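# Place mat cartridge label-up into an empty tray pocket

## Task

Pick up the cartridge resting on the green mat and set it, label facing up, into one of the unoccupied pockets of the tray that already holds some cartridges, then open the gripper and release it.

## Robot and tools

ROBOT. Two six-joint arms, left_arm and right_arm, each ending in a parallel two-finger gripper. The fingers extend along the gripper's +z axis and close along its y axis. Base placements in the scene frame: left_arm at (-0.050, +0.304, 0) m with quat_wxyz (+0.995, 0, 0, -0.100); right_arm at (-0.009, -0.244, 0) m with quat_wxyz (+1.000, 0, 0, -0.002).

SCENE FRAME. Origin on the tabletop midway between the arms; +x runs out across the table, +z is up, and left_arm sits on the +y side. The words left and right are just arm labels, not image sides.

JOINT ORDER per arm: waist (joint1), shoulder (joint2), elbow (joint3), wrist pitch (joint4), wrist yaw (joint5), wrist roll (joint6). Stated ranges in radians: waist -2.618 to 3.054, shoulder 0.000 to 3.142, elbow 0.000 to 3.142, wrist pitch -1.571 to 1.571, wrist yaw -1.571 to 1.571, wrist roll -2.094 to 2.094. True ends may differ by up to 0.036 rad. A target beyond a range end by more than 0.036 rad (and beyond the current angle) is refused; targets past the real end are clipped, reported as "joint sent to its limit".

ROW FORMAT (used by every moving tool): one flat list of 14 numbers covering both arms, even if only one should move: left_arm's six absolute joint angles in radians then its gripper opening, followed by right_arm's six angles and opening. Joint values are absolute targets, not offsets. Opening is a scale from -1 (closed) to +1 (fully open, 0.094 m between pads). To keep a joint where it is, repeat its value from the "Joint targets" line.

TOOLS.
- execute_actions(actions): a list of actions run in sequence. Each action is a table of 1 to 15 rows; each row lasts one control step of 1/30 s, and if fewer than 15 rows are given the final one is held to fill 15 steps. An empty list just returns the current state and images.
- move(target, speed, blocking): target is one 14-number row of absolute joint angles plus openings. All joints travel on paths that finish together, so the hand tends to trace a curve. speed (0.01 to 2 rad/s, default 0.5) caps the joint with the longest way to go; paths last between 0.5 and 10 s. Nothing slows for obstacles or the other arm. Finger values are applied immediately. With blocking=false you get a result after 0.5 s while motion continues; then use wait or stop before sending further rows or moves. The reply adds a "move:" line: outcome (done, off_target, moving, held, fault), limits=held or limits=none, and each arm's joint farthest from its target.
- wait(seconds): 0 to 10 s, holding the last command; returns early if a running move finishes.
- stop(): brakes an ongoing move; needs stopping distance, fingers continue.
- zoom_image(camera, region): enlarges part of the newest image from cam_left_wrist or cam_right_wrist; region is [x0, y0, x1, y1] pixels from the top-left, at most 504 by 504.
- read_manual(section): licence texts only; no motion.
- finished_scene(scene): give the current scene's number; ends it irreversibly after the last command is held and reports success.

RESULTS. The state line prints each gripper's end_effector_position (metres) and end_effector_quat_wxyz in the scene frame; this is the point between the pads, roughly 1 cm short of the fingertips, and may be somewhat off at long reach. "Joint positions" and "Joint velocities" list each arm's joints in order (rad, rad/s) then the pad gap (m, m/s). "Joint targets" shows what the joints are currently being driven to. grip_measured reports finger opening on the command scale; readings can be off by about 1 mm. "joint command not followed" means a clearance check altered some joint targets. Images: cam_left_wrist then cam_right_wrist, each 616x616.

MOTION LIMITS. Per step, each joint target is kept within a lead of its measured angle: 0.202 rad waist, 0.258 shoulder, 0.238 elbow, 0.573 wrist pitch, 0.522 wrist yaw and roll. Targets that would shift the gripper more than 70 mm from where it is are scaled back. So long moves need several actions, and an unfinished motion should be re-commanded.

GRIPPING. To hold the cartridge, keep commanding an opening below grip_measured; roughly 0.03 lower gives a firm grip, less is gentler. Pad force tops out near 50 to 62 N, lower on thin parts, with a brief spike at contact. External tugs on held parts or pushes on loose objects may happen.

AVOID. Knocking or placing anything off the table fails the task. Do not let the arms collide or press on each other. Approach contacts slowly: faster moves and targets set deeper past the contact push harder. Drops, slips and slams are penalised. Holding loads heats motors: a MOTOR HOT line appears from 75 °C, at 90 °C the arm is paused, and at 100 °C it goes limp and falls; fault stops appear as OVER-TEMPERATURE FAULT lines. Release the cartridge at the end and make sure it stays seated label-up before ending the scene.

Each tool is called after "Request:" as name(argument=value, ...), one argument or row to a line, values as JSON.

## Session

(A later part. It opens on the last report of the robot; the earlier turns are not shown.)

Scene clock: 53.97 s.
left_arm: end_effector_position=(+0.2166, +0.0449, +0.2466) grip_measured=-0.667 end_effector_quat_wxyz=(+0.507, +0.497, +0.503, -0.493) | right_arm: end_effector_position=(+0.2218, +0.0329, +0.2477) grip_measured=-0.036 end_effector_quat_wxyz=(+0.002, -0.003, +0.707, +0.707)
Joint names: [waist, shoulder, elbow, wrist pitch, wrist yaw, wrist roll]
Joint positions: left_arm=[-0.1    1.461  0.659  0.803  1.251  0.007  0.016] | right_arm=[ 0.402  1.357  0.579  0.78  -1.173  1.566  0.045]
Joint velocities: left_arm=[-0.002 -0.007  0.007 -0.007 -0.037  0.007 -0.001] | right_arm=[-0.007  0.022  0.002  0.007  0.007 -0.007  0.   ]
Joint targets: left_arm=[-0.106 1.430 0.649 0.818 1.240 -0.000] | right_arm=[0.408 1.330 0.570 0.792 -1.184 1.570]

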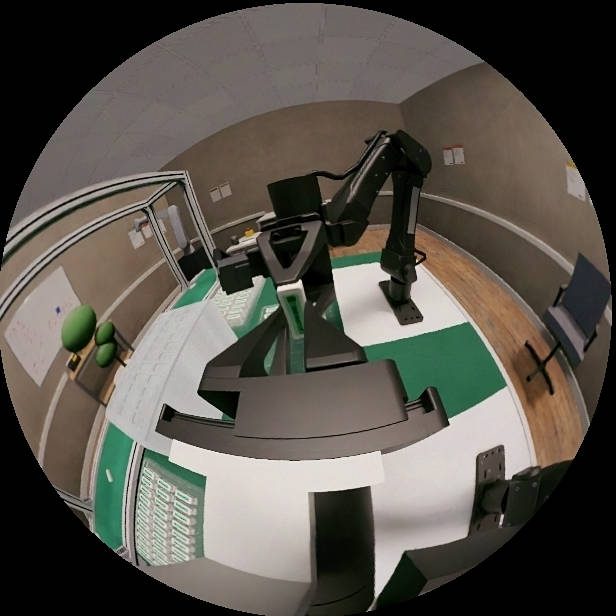

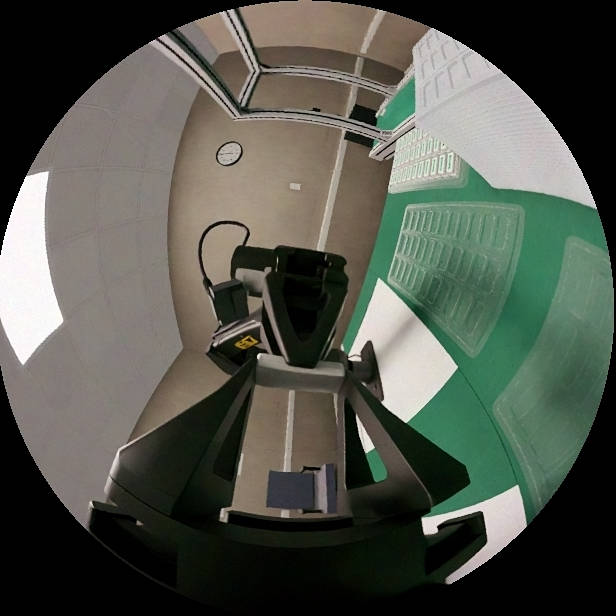

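Request:
execute_actions(
  actions=[
    [[-0.106,1.43,0.649,0.818,1.24,0,-0.7,0.408,1.33,0.57,0.792,-1.184,1.57,-0.04],[-0.106,1.43,0.649,0.818,1.24,0,-0.7,0.408,1.33,0.57,0.792,-1.184,1.57,-0.01],[-0.106,1.43,0.649,0.818,1.24,0,-0.7,0.408,1.33,0.57,0.792,-1.184,1.57,0.4]],
  ],
)

Request:
move(
  target=[-0.106,1.43,0.649,0.818,1.24,0,-0.7,-0.75,1.2,0.57,0.792,-1.5,1.57,0.4],
  speed=1.0,
)

Request:
move(
  target=[-0.695,2.32,2.12,-1.326,-0.01,-0.9,-0.7,-0.75,1.2,0.57,0.792,-1.5,1.57,0.4],
  speed=1.0,
)

Scene clock: 59.00 s.
left_arm: end_effector_position=(+0.2168, +0.0449, +0.2466) grip_measured=-0.667 end_effector_quat_wxyz=(+0.507, +0.497, +0.503, -0.493) | right_arm: end_effector_position=(+0.2217, +0.0329, +0.2478) grip_measured=+0.398 end_effector_quat_wxyz=(+0.003, -0.003, +0.707, +0.708)
Joint names: [waist, shoulder, elbow, wrist pitch, wrist yaw, wrist roll]
Joint positions: left_arm=[-0.1    1.461  0.659  0.803  1.25   0.007  0.016] | right_arm=[ 0.402  1.357  0.579  0.782 -1.173  1.566  0.066]
Joint velocities: left_arm=[-0.007 -0.002 -0.017 -0.007 -0.051  0.037 -0.   ] | right_arm=[-0.012  0.002 -0.017  0.022  0.037  0.066 -0.001]
Joint targets: left_arm=[-0.106 1.430 0.649 0.818 1.240 0.000] | right_arm=[0.408 1.330 0.570 0.792 -1.184 1.570]

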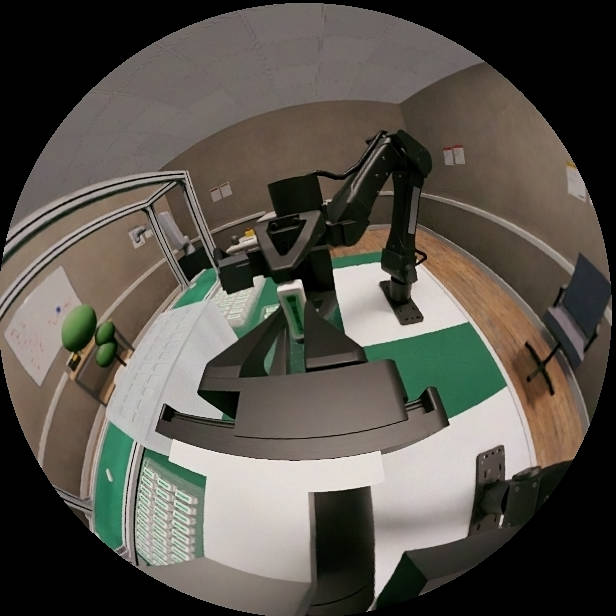

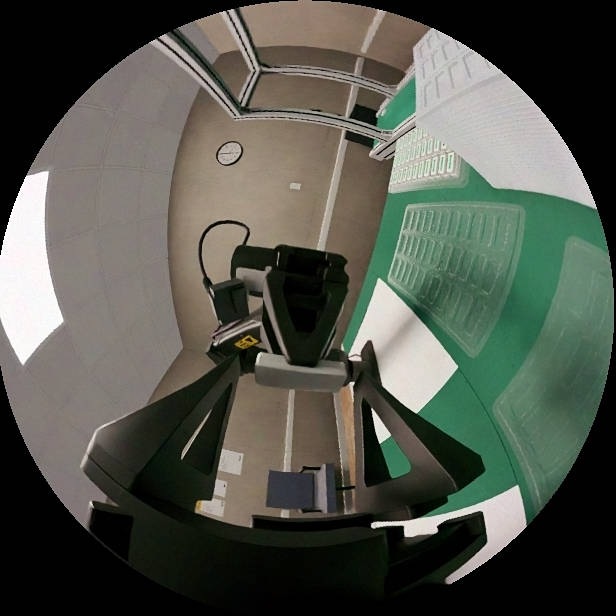

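Scene clock: 60.93 s.
left_arm: end_effector_position=(+0.2169, +0.0449, +0.2466) grip_measured=-0.667 end_effector_quat_wxyz=(+0.507, +0.497, +0.503, -0.493) | right_arm: end_effector_position=(+0.2931, -0.2803, +0.2785) grip_measured=+0.398 end_effector_quat_wxyz=(+0.331, +0.237, +0.662, +0.629)
Joint names: [waist, shoulder, elbow, wrist pitch, wrist yaw, wrist roll]
Joint positions: left_arm=[-0.1    1.461  0.659  0.803  1.25   0.007  0.016] | right_arm=[-0.744  1.227  0.579  0.782 -1.49   1.566  0.066]
Joint velocities: left_arm=[ 0.017 -0.002 -0.002 -0.007 -0.037  0.007 -0.001] | right_arm=[ 0.002 -0.007 -0.002 -0.037 -0.007 -0.022 -0.002]
Joint targets: left_arm=[-0.106 1.430 0.649 0.818 1.240 -0.000] | right_arm=[-0.750 1.200 0.570 0.792 -1.500 1.570]
move: off_target (left_arm, right_arm); limits=none; left_arm: farthest joint: the shoulder, 0.031 radians from its target (0.031 radians at the start); right_arm: farthest joint: the shoulder, 0.027 radians from its target (0.157 radians at the start)

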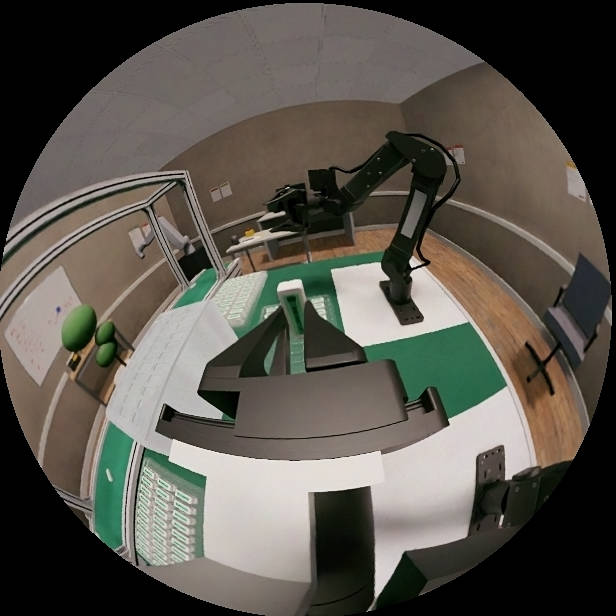

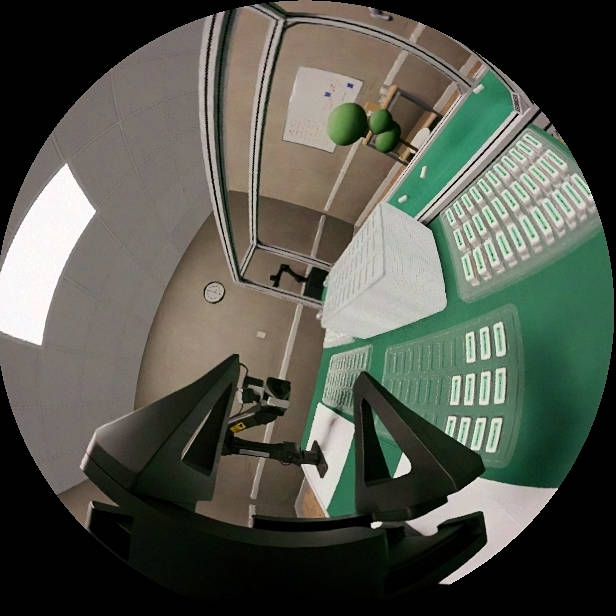

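Scene clock: 63.93 s.
left_arm: end_effector_position=(+0.2333, -0.0515, +0.0601) grip_measured=-0.667 end_effector_quat_wxyz=(-0.002, +0.003, +1.000, -0.003) | right_arm: end_effector_position=(+0.2931, -0.2802, +0.2785) grip_measured=+0.398 end_effector_quat_wxyz=(+0.330, +0.237, +0.662, +0.629)
Joint names: [waist, shoulder, elbow, wrist pitch, wrist yaw, wrist roll]
Joint positions: left_arm=[-0.696  2.329  2.081 -1.321  0.008 -0.892  0.016] | right_arm=[-0.744  1.227  0.579  0.782 -1.491  1.566  0.066]
Joint velocities: left_arm=[-0.027  0.002  0.002  0.022 -0.037 -0.022  0.001] | right_arm=[-0.002  0.012  0.007  0.007  0.022 -0.007  0.001]
Joint targets: left_arm=[-0.695 2.320 2.120 -1.326 -0.010 -0.900] | right_arm=[-0.750 1.200 0.570 0.792 -1.500 1.570]
move: off_target (left_arm, right_arm); limits=none; left_arm: farthest joint: the elbow, 0.039 radians from its target (1.461 radians at the start); right_arm: farthest joint: the shoulder, 0.027 radians from its target (0.027 radians at the start)

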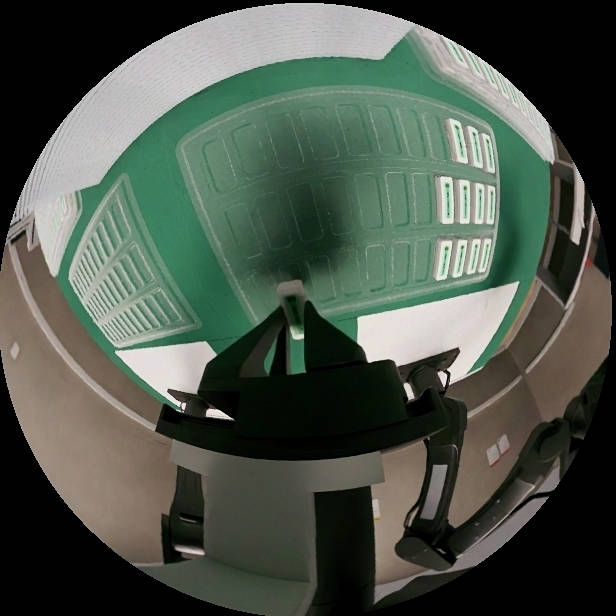

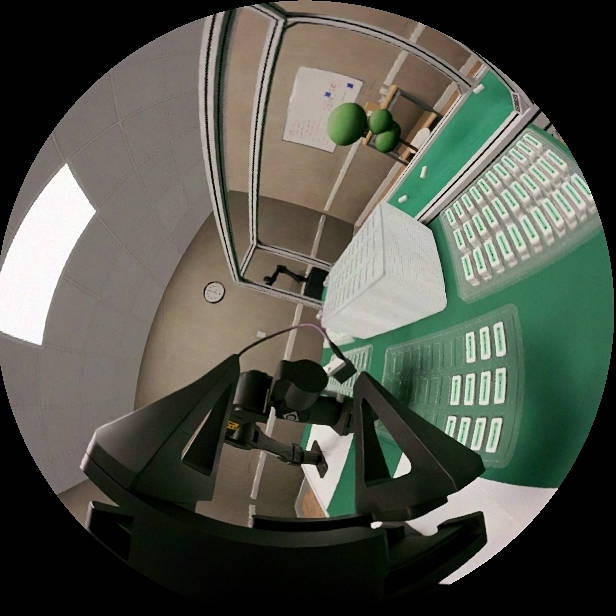

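Request:
zoom_image(
  camera="cam_left_wrist",
  region=[210,190,410,340],
)

Region (210, 190, 410, 340) of cam_left_wrist's 616x616 image, scaled by 2.520, with more detail than that image has; it fills the top 378 rows of this view, and the rest is white.

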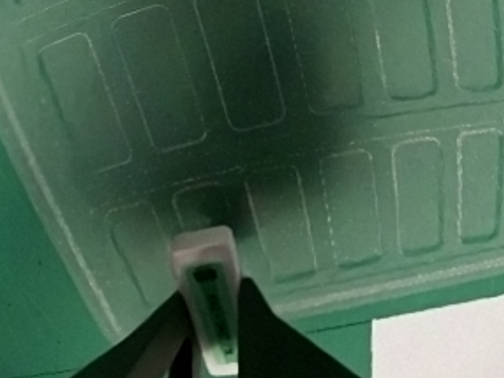

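Request:
move(
  target=[-0.711,2.32,1.95,-1.182,-0.01,-0.995,-0.7,-0.75,1.2,0.57,0.792,-1.5,1.57,0.4],
  speed=0.25,
)

Request:
zoom_image(
  camera="cam_left_wrist",
  region=[230,230,390,350],
)

Scene clock: 73.90 s.
left_arm: end_effector_position=(+0.2286, -0.0521, +0.0286) grip_measured=-0.667 end_effector_quat_wxyz=(-0.003, -0.040, +0.999, -0.003) | right_arm: end_effector_position=(+0.2931, -0.2802, +0.2785) grip_measured=+0.398 end_effector_quat_wxyz=(+0.330, +0.237, +0.662, +0.629)
Joint names: [waist, shoulder, elbow, wrist pitch, wrist yaw, wrist roll]
Joint positions: left_arm=[-0.705  2.329  1.956 -1.197  0.007 -0.987  0.016] | right_arm=[-0.744  1.227  0.579  0.782 -1.491  1.566  0.066]
Joint velocities: left_arm=[-0.022  0.012 -0.012  0.007  0.007 -0.051 -0.   ] | right_arm=[-0.002 -0.022  0.007  0.066 -0.051  0.007  0.   ]
Joint targets: left_arm=[-0.711 2.320 1.950 -1.182 -0.010 -0.995] | right_arm=[-0.750 1.200 0.570 0.792 -1.500 1.570]
move: off_target (right_arm); limits=none; left_arm: farthest joint: the wrist yaw, 0.017 radians from its target (0.017 radians at the start); right_arm: farthest joint: the shoulder, 0.027 radians from its target (0.027 radians at the start)

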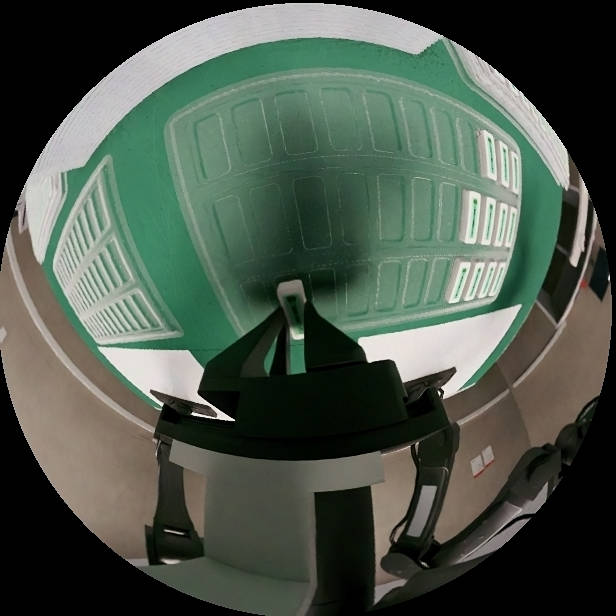

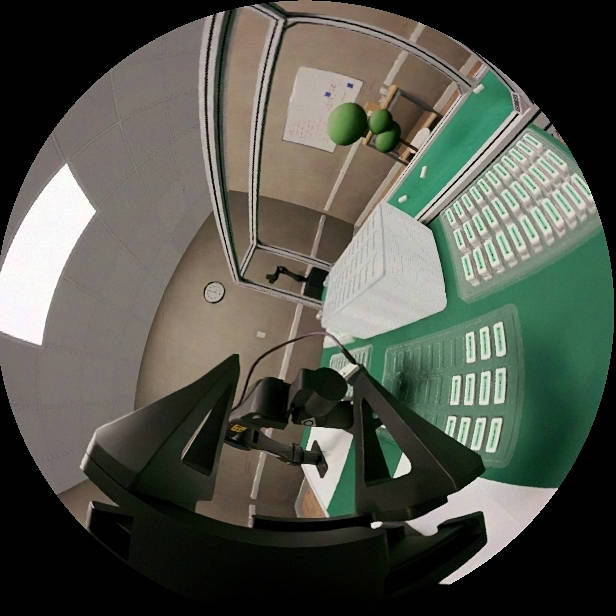

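Region (230, 230, 390, 350) of cam_left_wrist's 616x616 image, scaled by 3.150, with more detail than that image has; it fills the top 378 rows of this view, and the rest is white.

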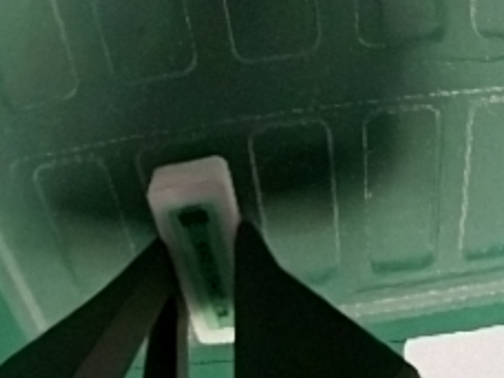

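Request:
move(
  target=[-0.711,2.32,1.923,-1.168,-0.01,-0.995,-0.7,-0.75,1.2,0.57,0.792,-1.5,1.57,0.4],
  speed=0.08,
)

Request:
zoom_image(
  camera="cam_left_wrist",
  region=[230,250,360,345],
)

Scene clock: 79.27 s.
left_arm: end_effector_position=(+0.2263, -0.0491, +0.0223) grip_measured=-0.667 end_effector_quat_wxyz=(-0.006, -0.041, +0.999, +0.002) | right_arm: end_effector_position=(+0.2931, -0.2802, +0.2785) grip_measured=+0.398 end_effector_quat_wxyz=(+0.330, +0.237, +0.662, +0.629)
Joint names: [waist, shoulder, elbow, wrist pitch, wrist yaw, wrist roll]
Joint positions: left_arm=[-0.705  2.329  1.931 -1.183  0.007 -0.988  0.016] | right_arm=[-0.744  1.227  0.579  0.782 -1.491  1.566  0.066]
Joint velocities: left_arm=[ 0.002 -0.022 -0.007 -0.037 -0.022  0.037  0.001] | right_arm=[-0.007 -0.002 -0.007  0.066  0.051 -0.037  0.   ]
Joint targets: left_arm=[-0.711 2.320 1.923 -1.168 -0.010 -0.995] | right_arm=[-0.750 1.200 0.570 0.792 -1.500 1.570]
move: off_target (right_arm); limits=none; left_arm: farthest joint: the wrist yaw, 0.017 radians from its target (0.017 radians at the start); right_arm: farthest joint: the shoulder, 0.027 radians from its target (0.027 radians at the start)

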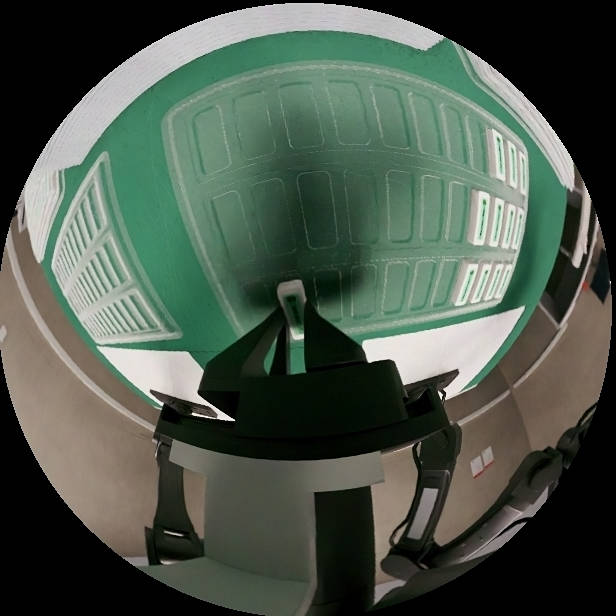

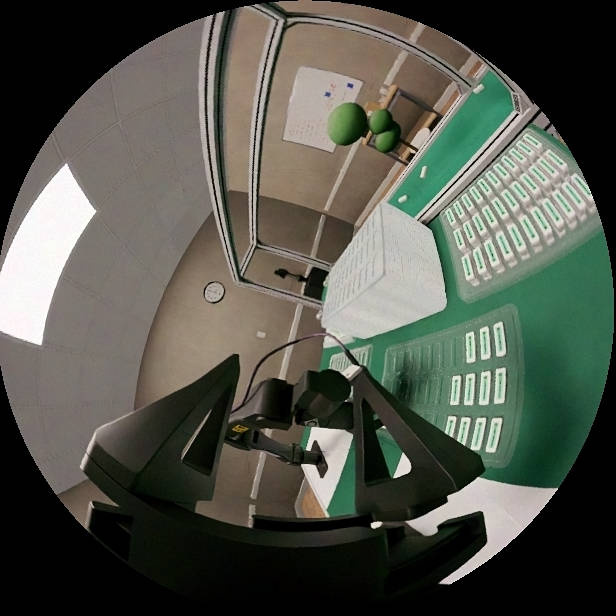

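Region (230, 250, 360, 345) of cam_left_wrist's 616x616 image, scaled by 3.877, with more detail than that image has; it fills the top 368 rows of this view, and the rest is white.

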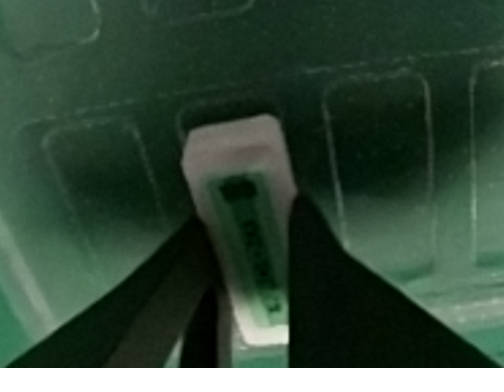

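Request:
move(
  target=[-0.711,2.32,1.903,-1.151,-0.01,-0.995,-0.7,-0.75,1.2,0.57,0.792,-1.5,1.57,0.4],
  speed=0.06,
)

Request:
zoom_image(
  camera="cam_left_wrist",
  region=[230,250,360,345],
)

Scene clock: 83.47 s.
left_arm: end_effector_position=(+0.2253, -0.0479, +0.0172) grip_measured=-0.667 end_effector_quat_wxyz=(-0.007, -0.041, +0.999, +0.003) | right_arm: end_effector_position=(+0.2931, -0.2802, +0.2785) grip_measured=+0.398 end_effector_quat_wxyz=(+0.330, +0.237, +0.662, +0.629)
Joint names: [waist, shoulder, elbow, wrist pitch, wrist yaw, wrist roll]
Joint positions: left_arm=[-0.705  2.329  1.911 -1.166  0.007 -0.988  0.016] | right_arm=[-0.744  1.227  0.579  0.782 -1.491  1.566  0.066]
Joint velocities: left_arm=[-0.012  0.017 -0.012 -0.066  0.066 -0.007 -0.001] | right_arm=[-0.017 -0.022  0.002 -0.037 -0.037  0.007  0.001]
Joint targets: left_arm=[-0.711 2.320 1.903 -1.151 -0.010 -0.995] | right_arm=[-0.750 1.200 0.570 0.792 -1.500 1.570]
move: off_target (right_arm); limits=none; left_arm: farthest joint: the wrist yaw, 0.017 radians from its target (0.017 radians at the start); right_arm: farthest joint: the shoulder, 0.027 radians from its target (0.027 radians at the start)

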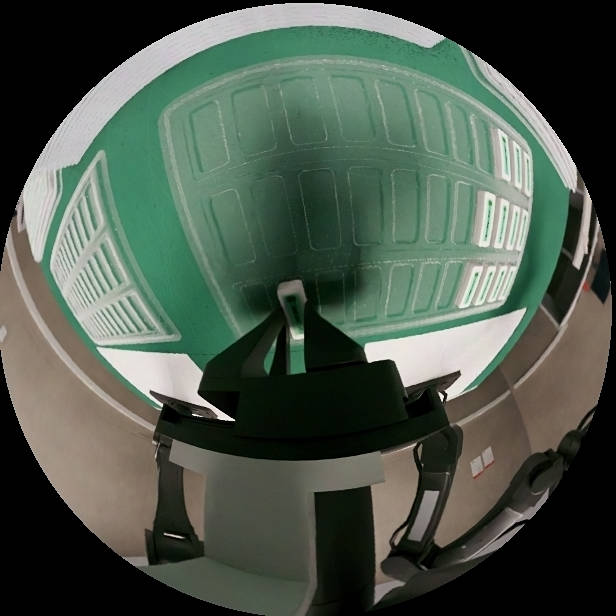

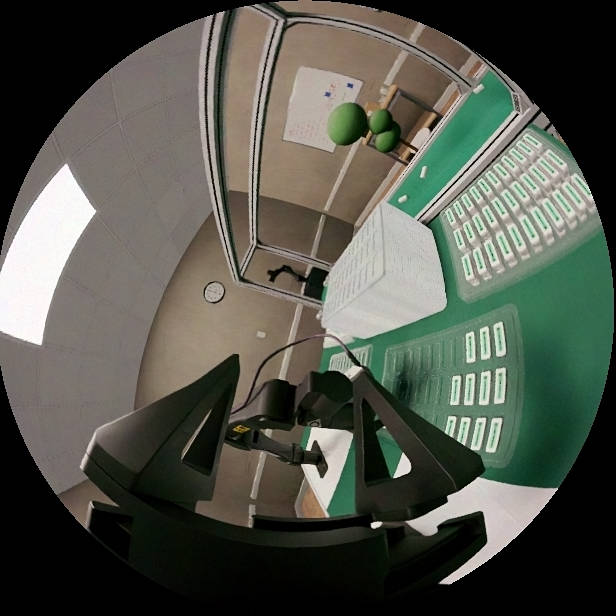

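Region (230, 250, 360, 345) of cam_left_wrist's 616x616 image, scaled by 3.877, with more detail than that image has; it fills the top 368 rows of this view, and the rest is white.

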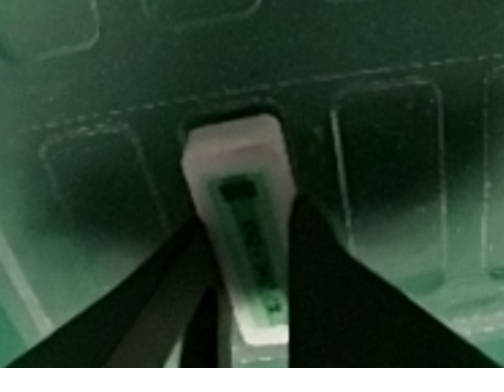

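Centred. Final descent.

Request:
move(
  target=[-0.711,2.32,1.887,-1.133,-0.01,-0.995,-0.7,-0.75,1.2,0.57,0.792,-1.5,1.57,0.4],
  speed=0.05,
)

Request:
zoom_image(
  camera="cam_left_wrist",
  region=[230,250,360,345],
)

Scene clock: 86.07 s.
left_arm: end_effector_position=(+0.2262, -0.0491, +0.0163) grip_measured=-0.667 end_effector_quat_wxyz=(-0.005, -0.041, +0.999, +0.001) | right_arm: end_effector_position=(+0.2931, -0.2802, +0.2785) grip_measured=+0.398 end_effector_quat_wxyz=(+0.330, +0.237, +0.662, +0.629)
Joint names: [waist, shoulder, elbow, wrist pitch, wrist yaw, wrist roll]
Joint positions: left_arm=[-0.705  2.329  1.907 -1.155  0.007 -0.988  0.016] | right_arm=[-0.744  1.227  0.579  0.782 -1.491  1.566  0.066]
Joint velocities: left_arm=[-0.012 -0.022 -0.002 -0.007 -0.095 -0.022 -0.   ] | right_arm=[ 0.012 -0.007 -0.007  0.007  0.051  0.022  0.   ]
Joint targets: left_arm=[-0.711 2.320 1.887 -1.133 -0.010 -0.995] | right_arm=[-0.750 1.200 0.570 0.792 -1.500 1.570]
move: off_target (left_arm, right_arm); limits=none; left_arm: farthest joint: the wrist pitch, 0.022 radians from its target (0.032 radians at the start); right_arm: farthest joint: the shoulder, 0.027 radians from its target (0.027 radians at the start)

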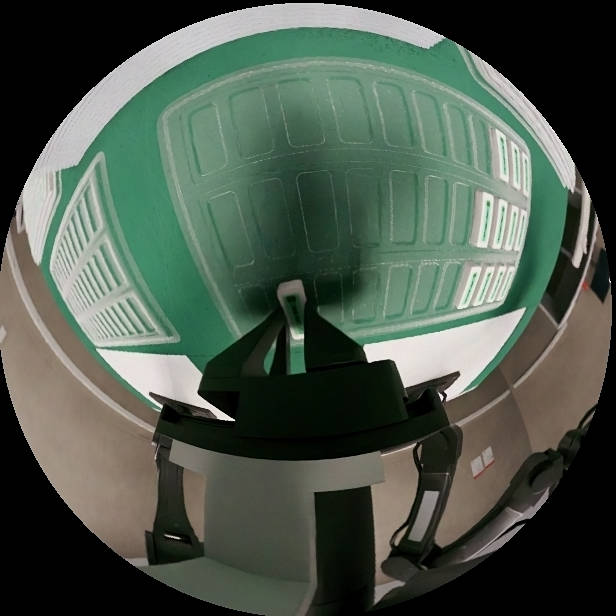

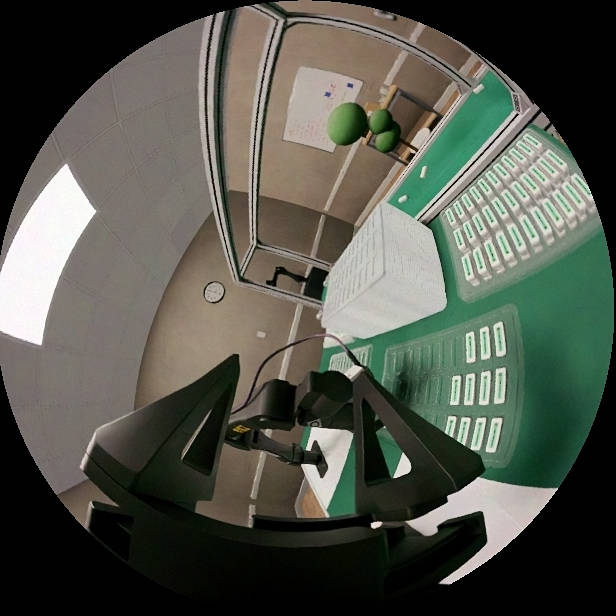

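Region (230, 250, 360, 345) of cam_left_wrist's 616x616 image, scaled by 3.877, with more detail than that image has; it fills the top 368 rows of this view, and the rest is white.

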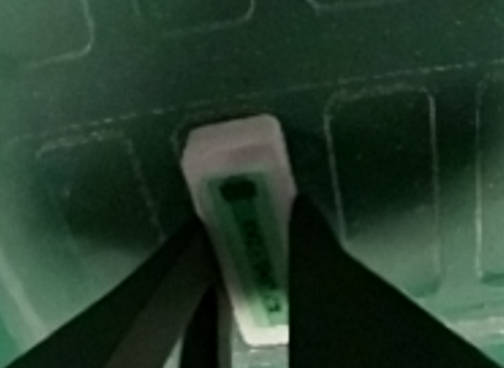

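Request:
execute_actions(
  actions=[
    [[-0.711,2.31,1.925,-1.15,-0.01,-0.995,-0.7,-0.75,1.2,0.57,0.792,-1.5,1.57,0.4],[-0.711,2.31,1.925,-1.15,-0.01,-0.995,-0.7,-0.75,1.2,0.57,0.792,-1.5,1.57,0.4],[-0.711,2.31,1.925,-1.155,-0.01,-0.995,-0.7,-0.75,1.2,0.57,0.792,-1.5,1.57,0.4],[-0.711,2.31,1.925,-1.16,-0.01,-0.995,-0.7,-0.75,1.2,0.57,0.792,-1.5,1.57,0.4],[-0.711,2.31,1.925,-1.166,-0.01,-0.995,-0.7,-0.75,1.2,0.57,0.792,-1.5,1.57,0.4]],
  ],
)

Request:
zoom_image(
  camera="cam_left_wrist",
  region=[230,250,360,345],
)

Scene clock: 90.83 s.
left_arm: end_effector_position=(+0.2258, -0.0479, +0.0163) grip_measured=-0.667 end_effector_quat_wxyz=(-0.005, -0.041, +0.999, +0.003) | right_arm: end_effector_position=(+0.2931, -0.2802, +0.2785) grip_measured=+0.398 end_effector_quat_wxyz=(+0.330, +0.237, +0.662, +0.629)
Joint names: [waist, shoulder, elbow, wrist pitch, wrist yaw, wrist roll]
Joint positions: left_arm=[-0.705  2.329  1.907 -1.16   0.005 -0.988  0.016] | right_arm=[-0.744  1.227  0.579  0.782 -1.491  1.566  0.066]
Joint velocities: left_arm=[-0.002  0.002 -0.027 -0.051 -0.095  0.007  0.001] | right_arm=[ 0.017  0.012 -0.002 -0.081 -0.007  0.037 -0.   ]
Joint targets: left_arm=[-0.711 2.310 1.925 -1.166 -0.010 -0.995] | right_arm=[-0.750 1.200 0.570 0.792 -1.500 1.570]

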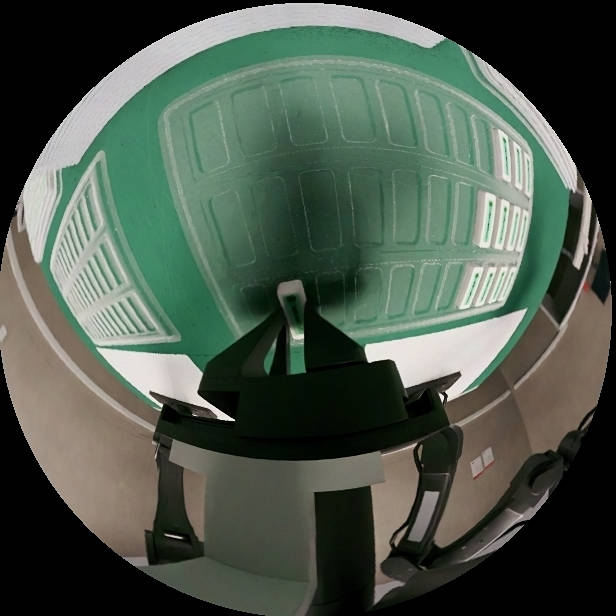

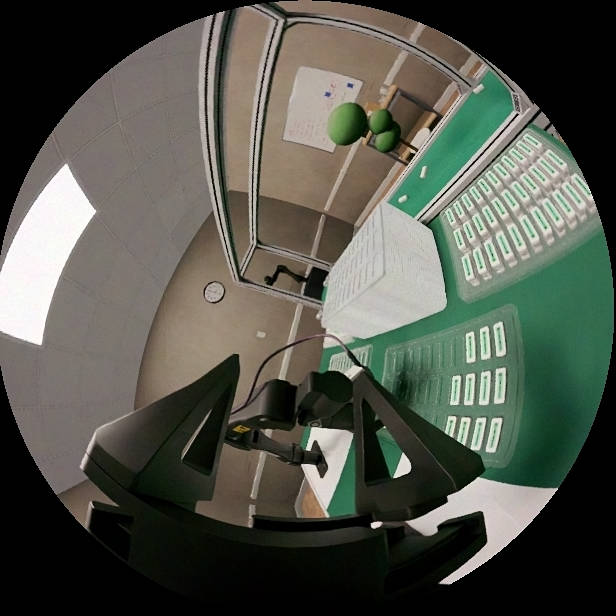

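Region (230, 250, 360, 345) of cam_left_wrist's 616x616 image, scaled by 3.877, with more detail than that image has; it fills the top 368 rows of this view, and the rest is white.

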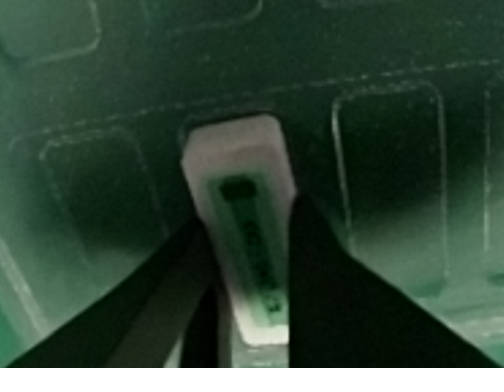

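Request:
move(
  target=[-0.711,2.338,1.925,-1.155,0.0,-0.995,-0.7,-0.75,1.2,0.57,0.792,-1.5,1.57,0.4],
  speed=0.05,
)

Request:
zoom_image(
  camera="cam_left_wrist",
  region=[230,250,360,345],
)

Scene clock: 93.97 s.
left_arm: end_effector_position=(+0.2252, -0.0472, +0.0142) grip_measured=-0.667 end_effector_quat_wxyz=(-0.007, -0.041, +0.999, +0.006) | right_arm: end_effector_position=(+0.2931, -0.2802, +0.2785) grip_measured=+0.398 end_effector_quat_wxyz=(+0.330, +0.237, +0.662, +0.629)
Joint names: [waist, shoulder, elbow, wrist pitch, wrist yaw, wrist roll]
Joint positions: left_arm=[-0.705  2.334  1.907 -1.162  0.005 -0.988  0.016] | right_arm=[-0.744  1.227  0.579  0.782 -1.491  1.566  0.066]
Joint velocities: left_arm=[-0.002 -0.002 -0.002 -0.022 -0.007  0.007 -0.   ] | right_arm=[-0.017 -0.022  0.007  0.037 -0.095 -0.051 -0.001]
Joint targets: left_arm=[-0.711 2.338 1.925 -1.155 0.000 -0.995] | right_arm=[-0.750 1.200 0.570 0.792 -1.500 1.570]
move: off_target (right_arm); limits=none; left_arm: farthest joint: the elbow, 0.018 radians from its target (0.018 radians at the start); right_arm: farthest joint: the shoulder, 0.027 radians from its target (0.027 radians at the start)

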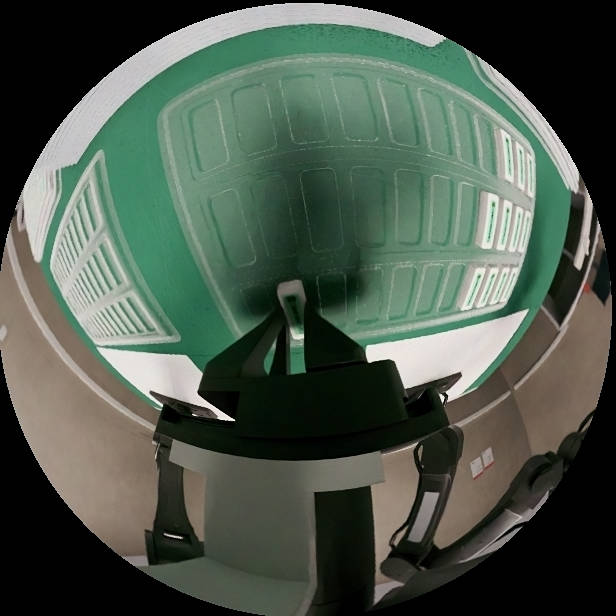

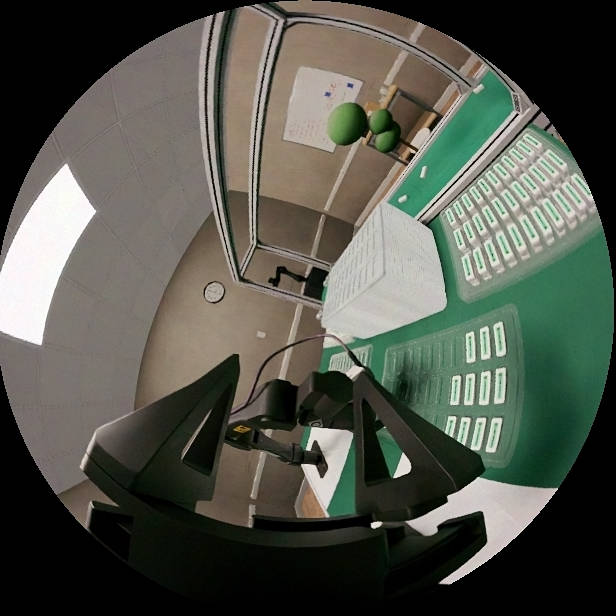

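Region (230, 250, 360, 345) of cam_left_wrist's 616x616 image, scaled by 3.877, with more detail than that image has; it fills the top 368 rows of this view, and the rest is white.

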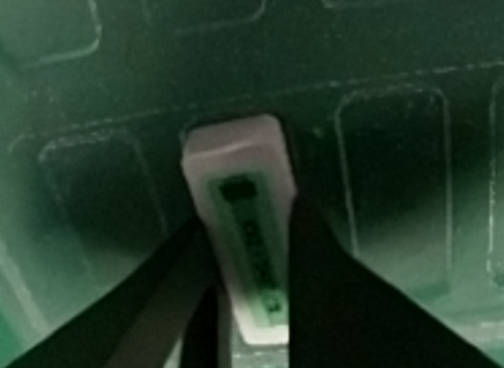

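Request:
execute_actions(
  actions=[
    [[-0.711,2.322,1.925,-1.155,0.0,-0.995,-0.66,-0.75,1.2,0.57,0.792,-1.5,1.57,0.4],[-0.711,2.322,1.925,-1.155,0.0,-0.995,-0.63,-0.75,1.2,0.57,0.792,-1.5,1.57,0.4],[-0.711,2.322,1.925,-1.155,0.0,-0.995,-0.5,-0.75,1.2,0.57,0.792,-1.5,1.57,0.4]],
  ],
)

Request:
move(
  target=[-0.711,2.19,1.925,-1.2,0.0,-0.995,-0.4,-0.75,1.2,0.57,0.792,-1.5,1.57,0.4],
  speed=0.3,
)

Request:
zoom_image(
  camera="cam_left_wrist",
  region=[220,220,400,340],
)

Scene clock: 97.77 s.
left_arm: end_effector_position=(+0.2249, -0.0447, +0.0142) grip_measured=-0.504 end_effector_quat_wxyz=(-0.007, -0.041, +0.999, +0.011) | right_arm: end_effector_position=(+0.2930, -0.2802, +0.2785) grip_measured=+0.398 end_effector_quat_wxyz=(+0.330, +0.237, +0.662, +0.630)
Joint names: [waist, shoulder, elbow, wrist pitch, wrist yaw, wrist roll]
Joint positions: left_arm=[-0.705  2.334  1.907 -1.17  -0.002 -0.988  0.023] | right_arm=[-0.744  1.227  0.579  0.782 -1.491  1.566  0.066]
Joint velocities: left_arm=[ 0.022  0.007 -0.017 -0.051 -0.051 -0.037 -0.   ] | right_arm=[-0.002 -0.007  0.007  0.037  0.037  0.007 -0.001]
Joint targets: left_arm=[-0.711 2.322 1.925 -1.155 -0.000 -0.995] | right_arm=[-0.750 1.200 0.570 0.792 -1.500 1.570]

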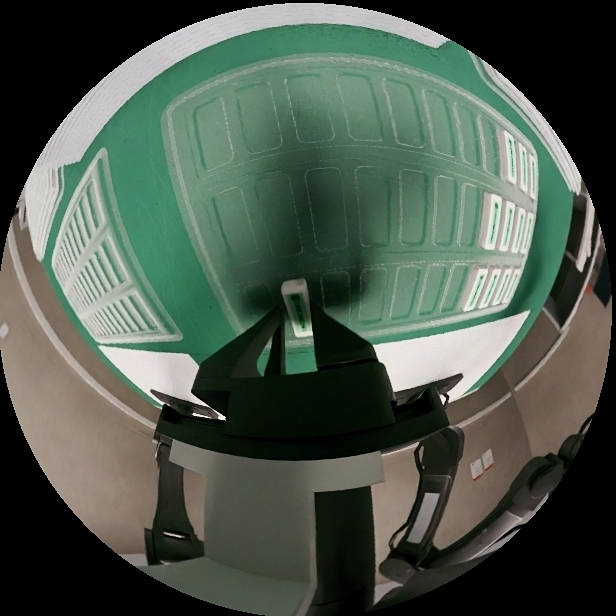

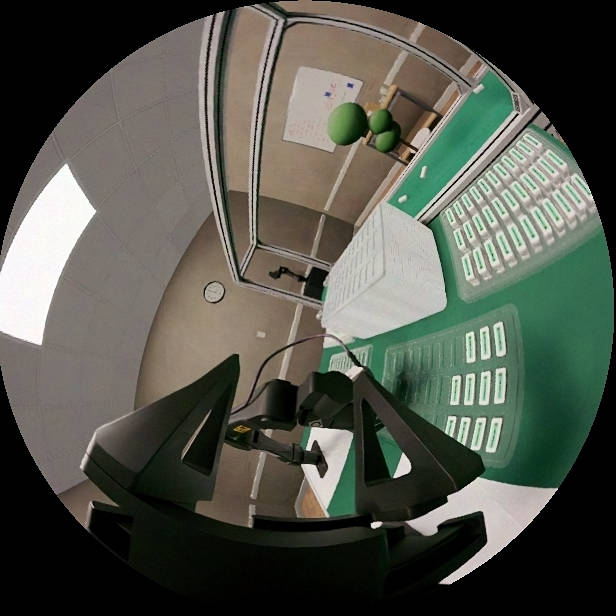

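Scene clock: 98.80 s.
left_arm: end_effector_position=(+0.2268, -0.0470, +0.0646) grip_measured=-0.403 end_effector_quat_wxyz=(+0.020, -0.041, +0.999, -0.027) | right_arm: end_effector_position=(+0.2930, -0.2802, +0.2785) grip_measured=+0.398 end_effector_quat_wxyz=(+0.330, +0.237, +0.662, +0.630)
Joint names: [waist, shoulder, elbow, wrist pitch, wrist yaw, wrist roll]
Joint positions: left_arm=[-0.705  2.215  1.907 -1.196 -0.001 -0.988  0.028] | right_arm=[-0.744  1.227  0.579  0.782 -1.491  1.566  0.066]
Joint velocities: left_arm=[ 0.012 -0.012  0.002  0.022 -0.066  0.007 -0.001] | right_arm=[-0.002  0.002  0.002  0.007 -0.051 -0.037  0.001]
Joint targets: left_arm=[-0.711 2.190 1.925 -1.200 0.000 -0.995] | right_arm=[-0.750 1.200 0.570 0.792 -1.500 1.570]
move: off_target (left_arm, right_arm); limits=none; left_arm: farthest joint: the shoulder, 0.025 radians from its target (0.144 radians at the start); right_arm: farthest joint: the shoulder, 0.027 radians from its target (0.027 radians at the start)

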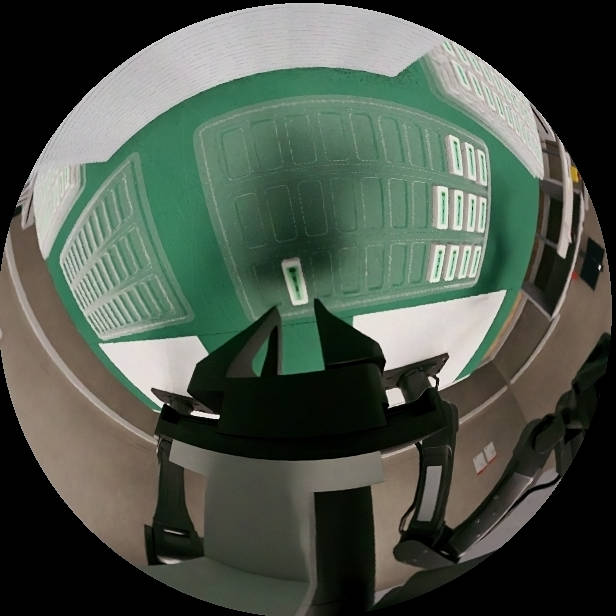

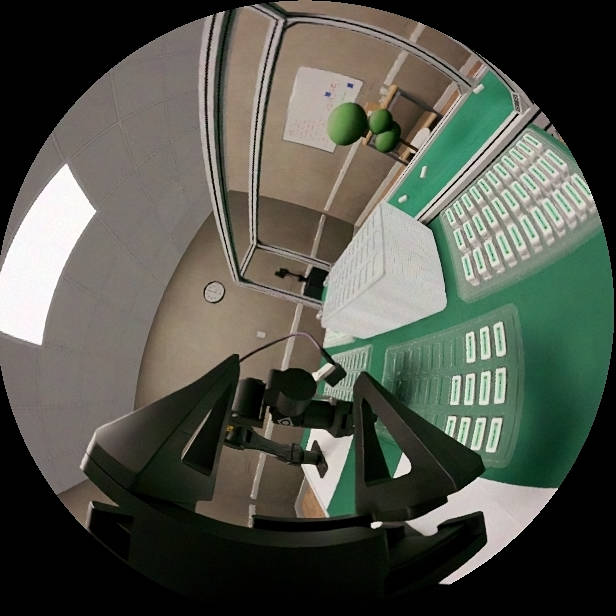

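Region (220, 220, 400, 340) of cam_left_wrist's 616x616 image, scaled by 2.800, with more detail than that image has.

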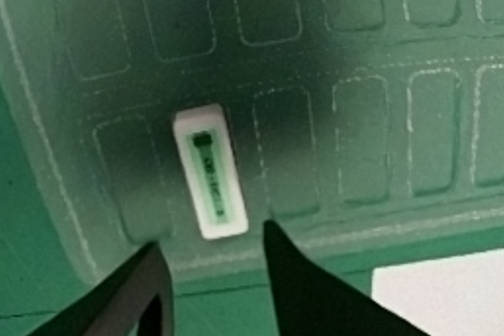

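Request:
finished_scene(
  scene=2,
)

The scene is finished: the task was done.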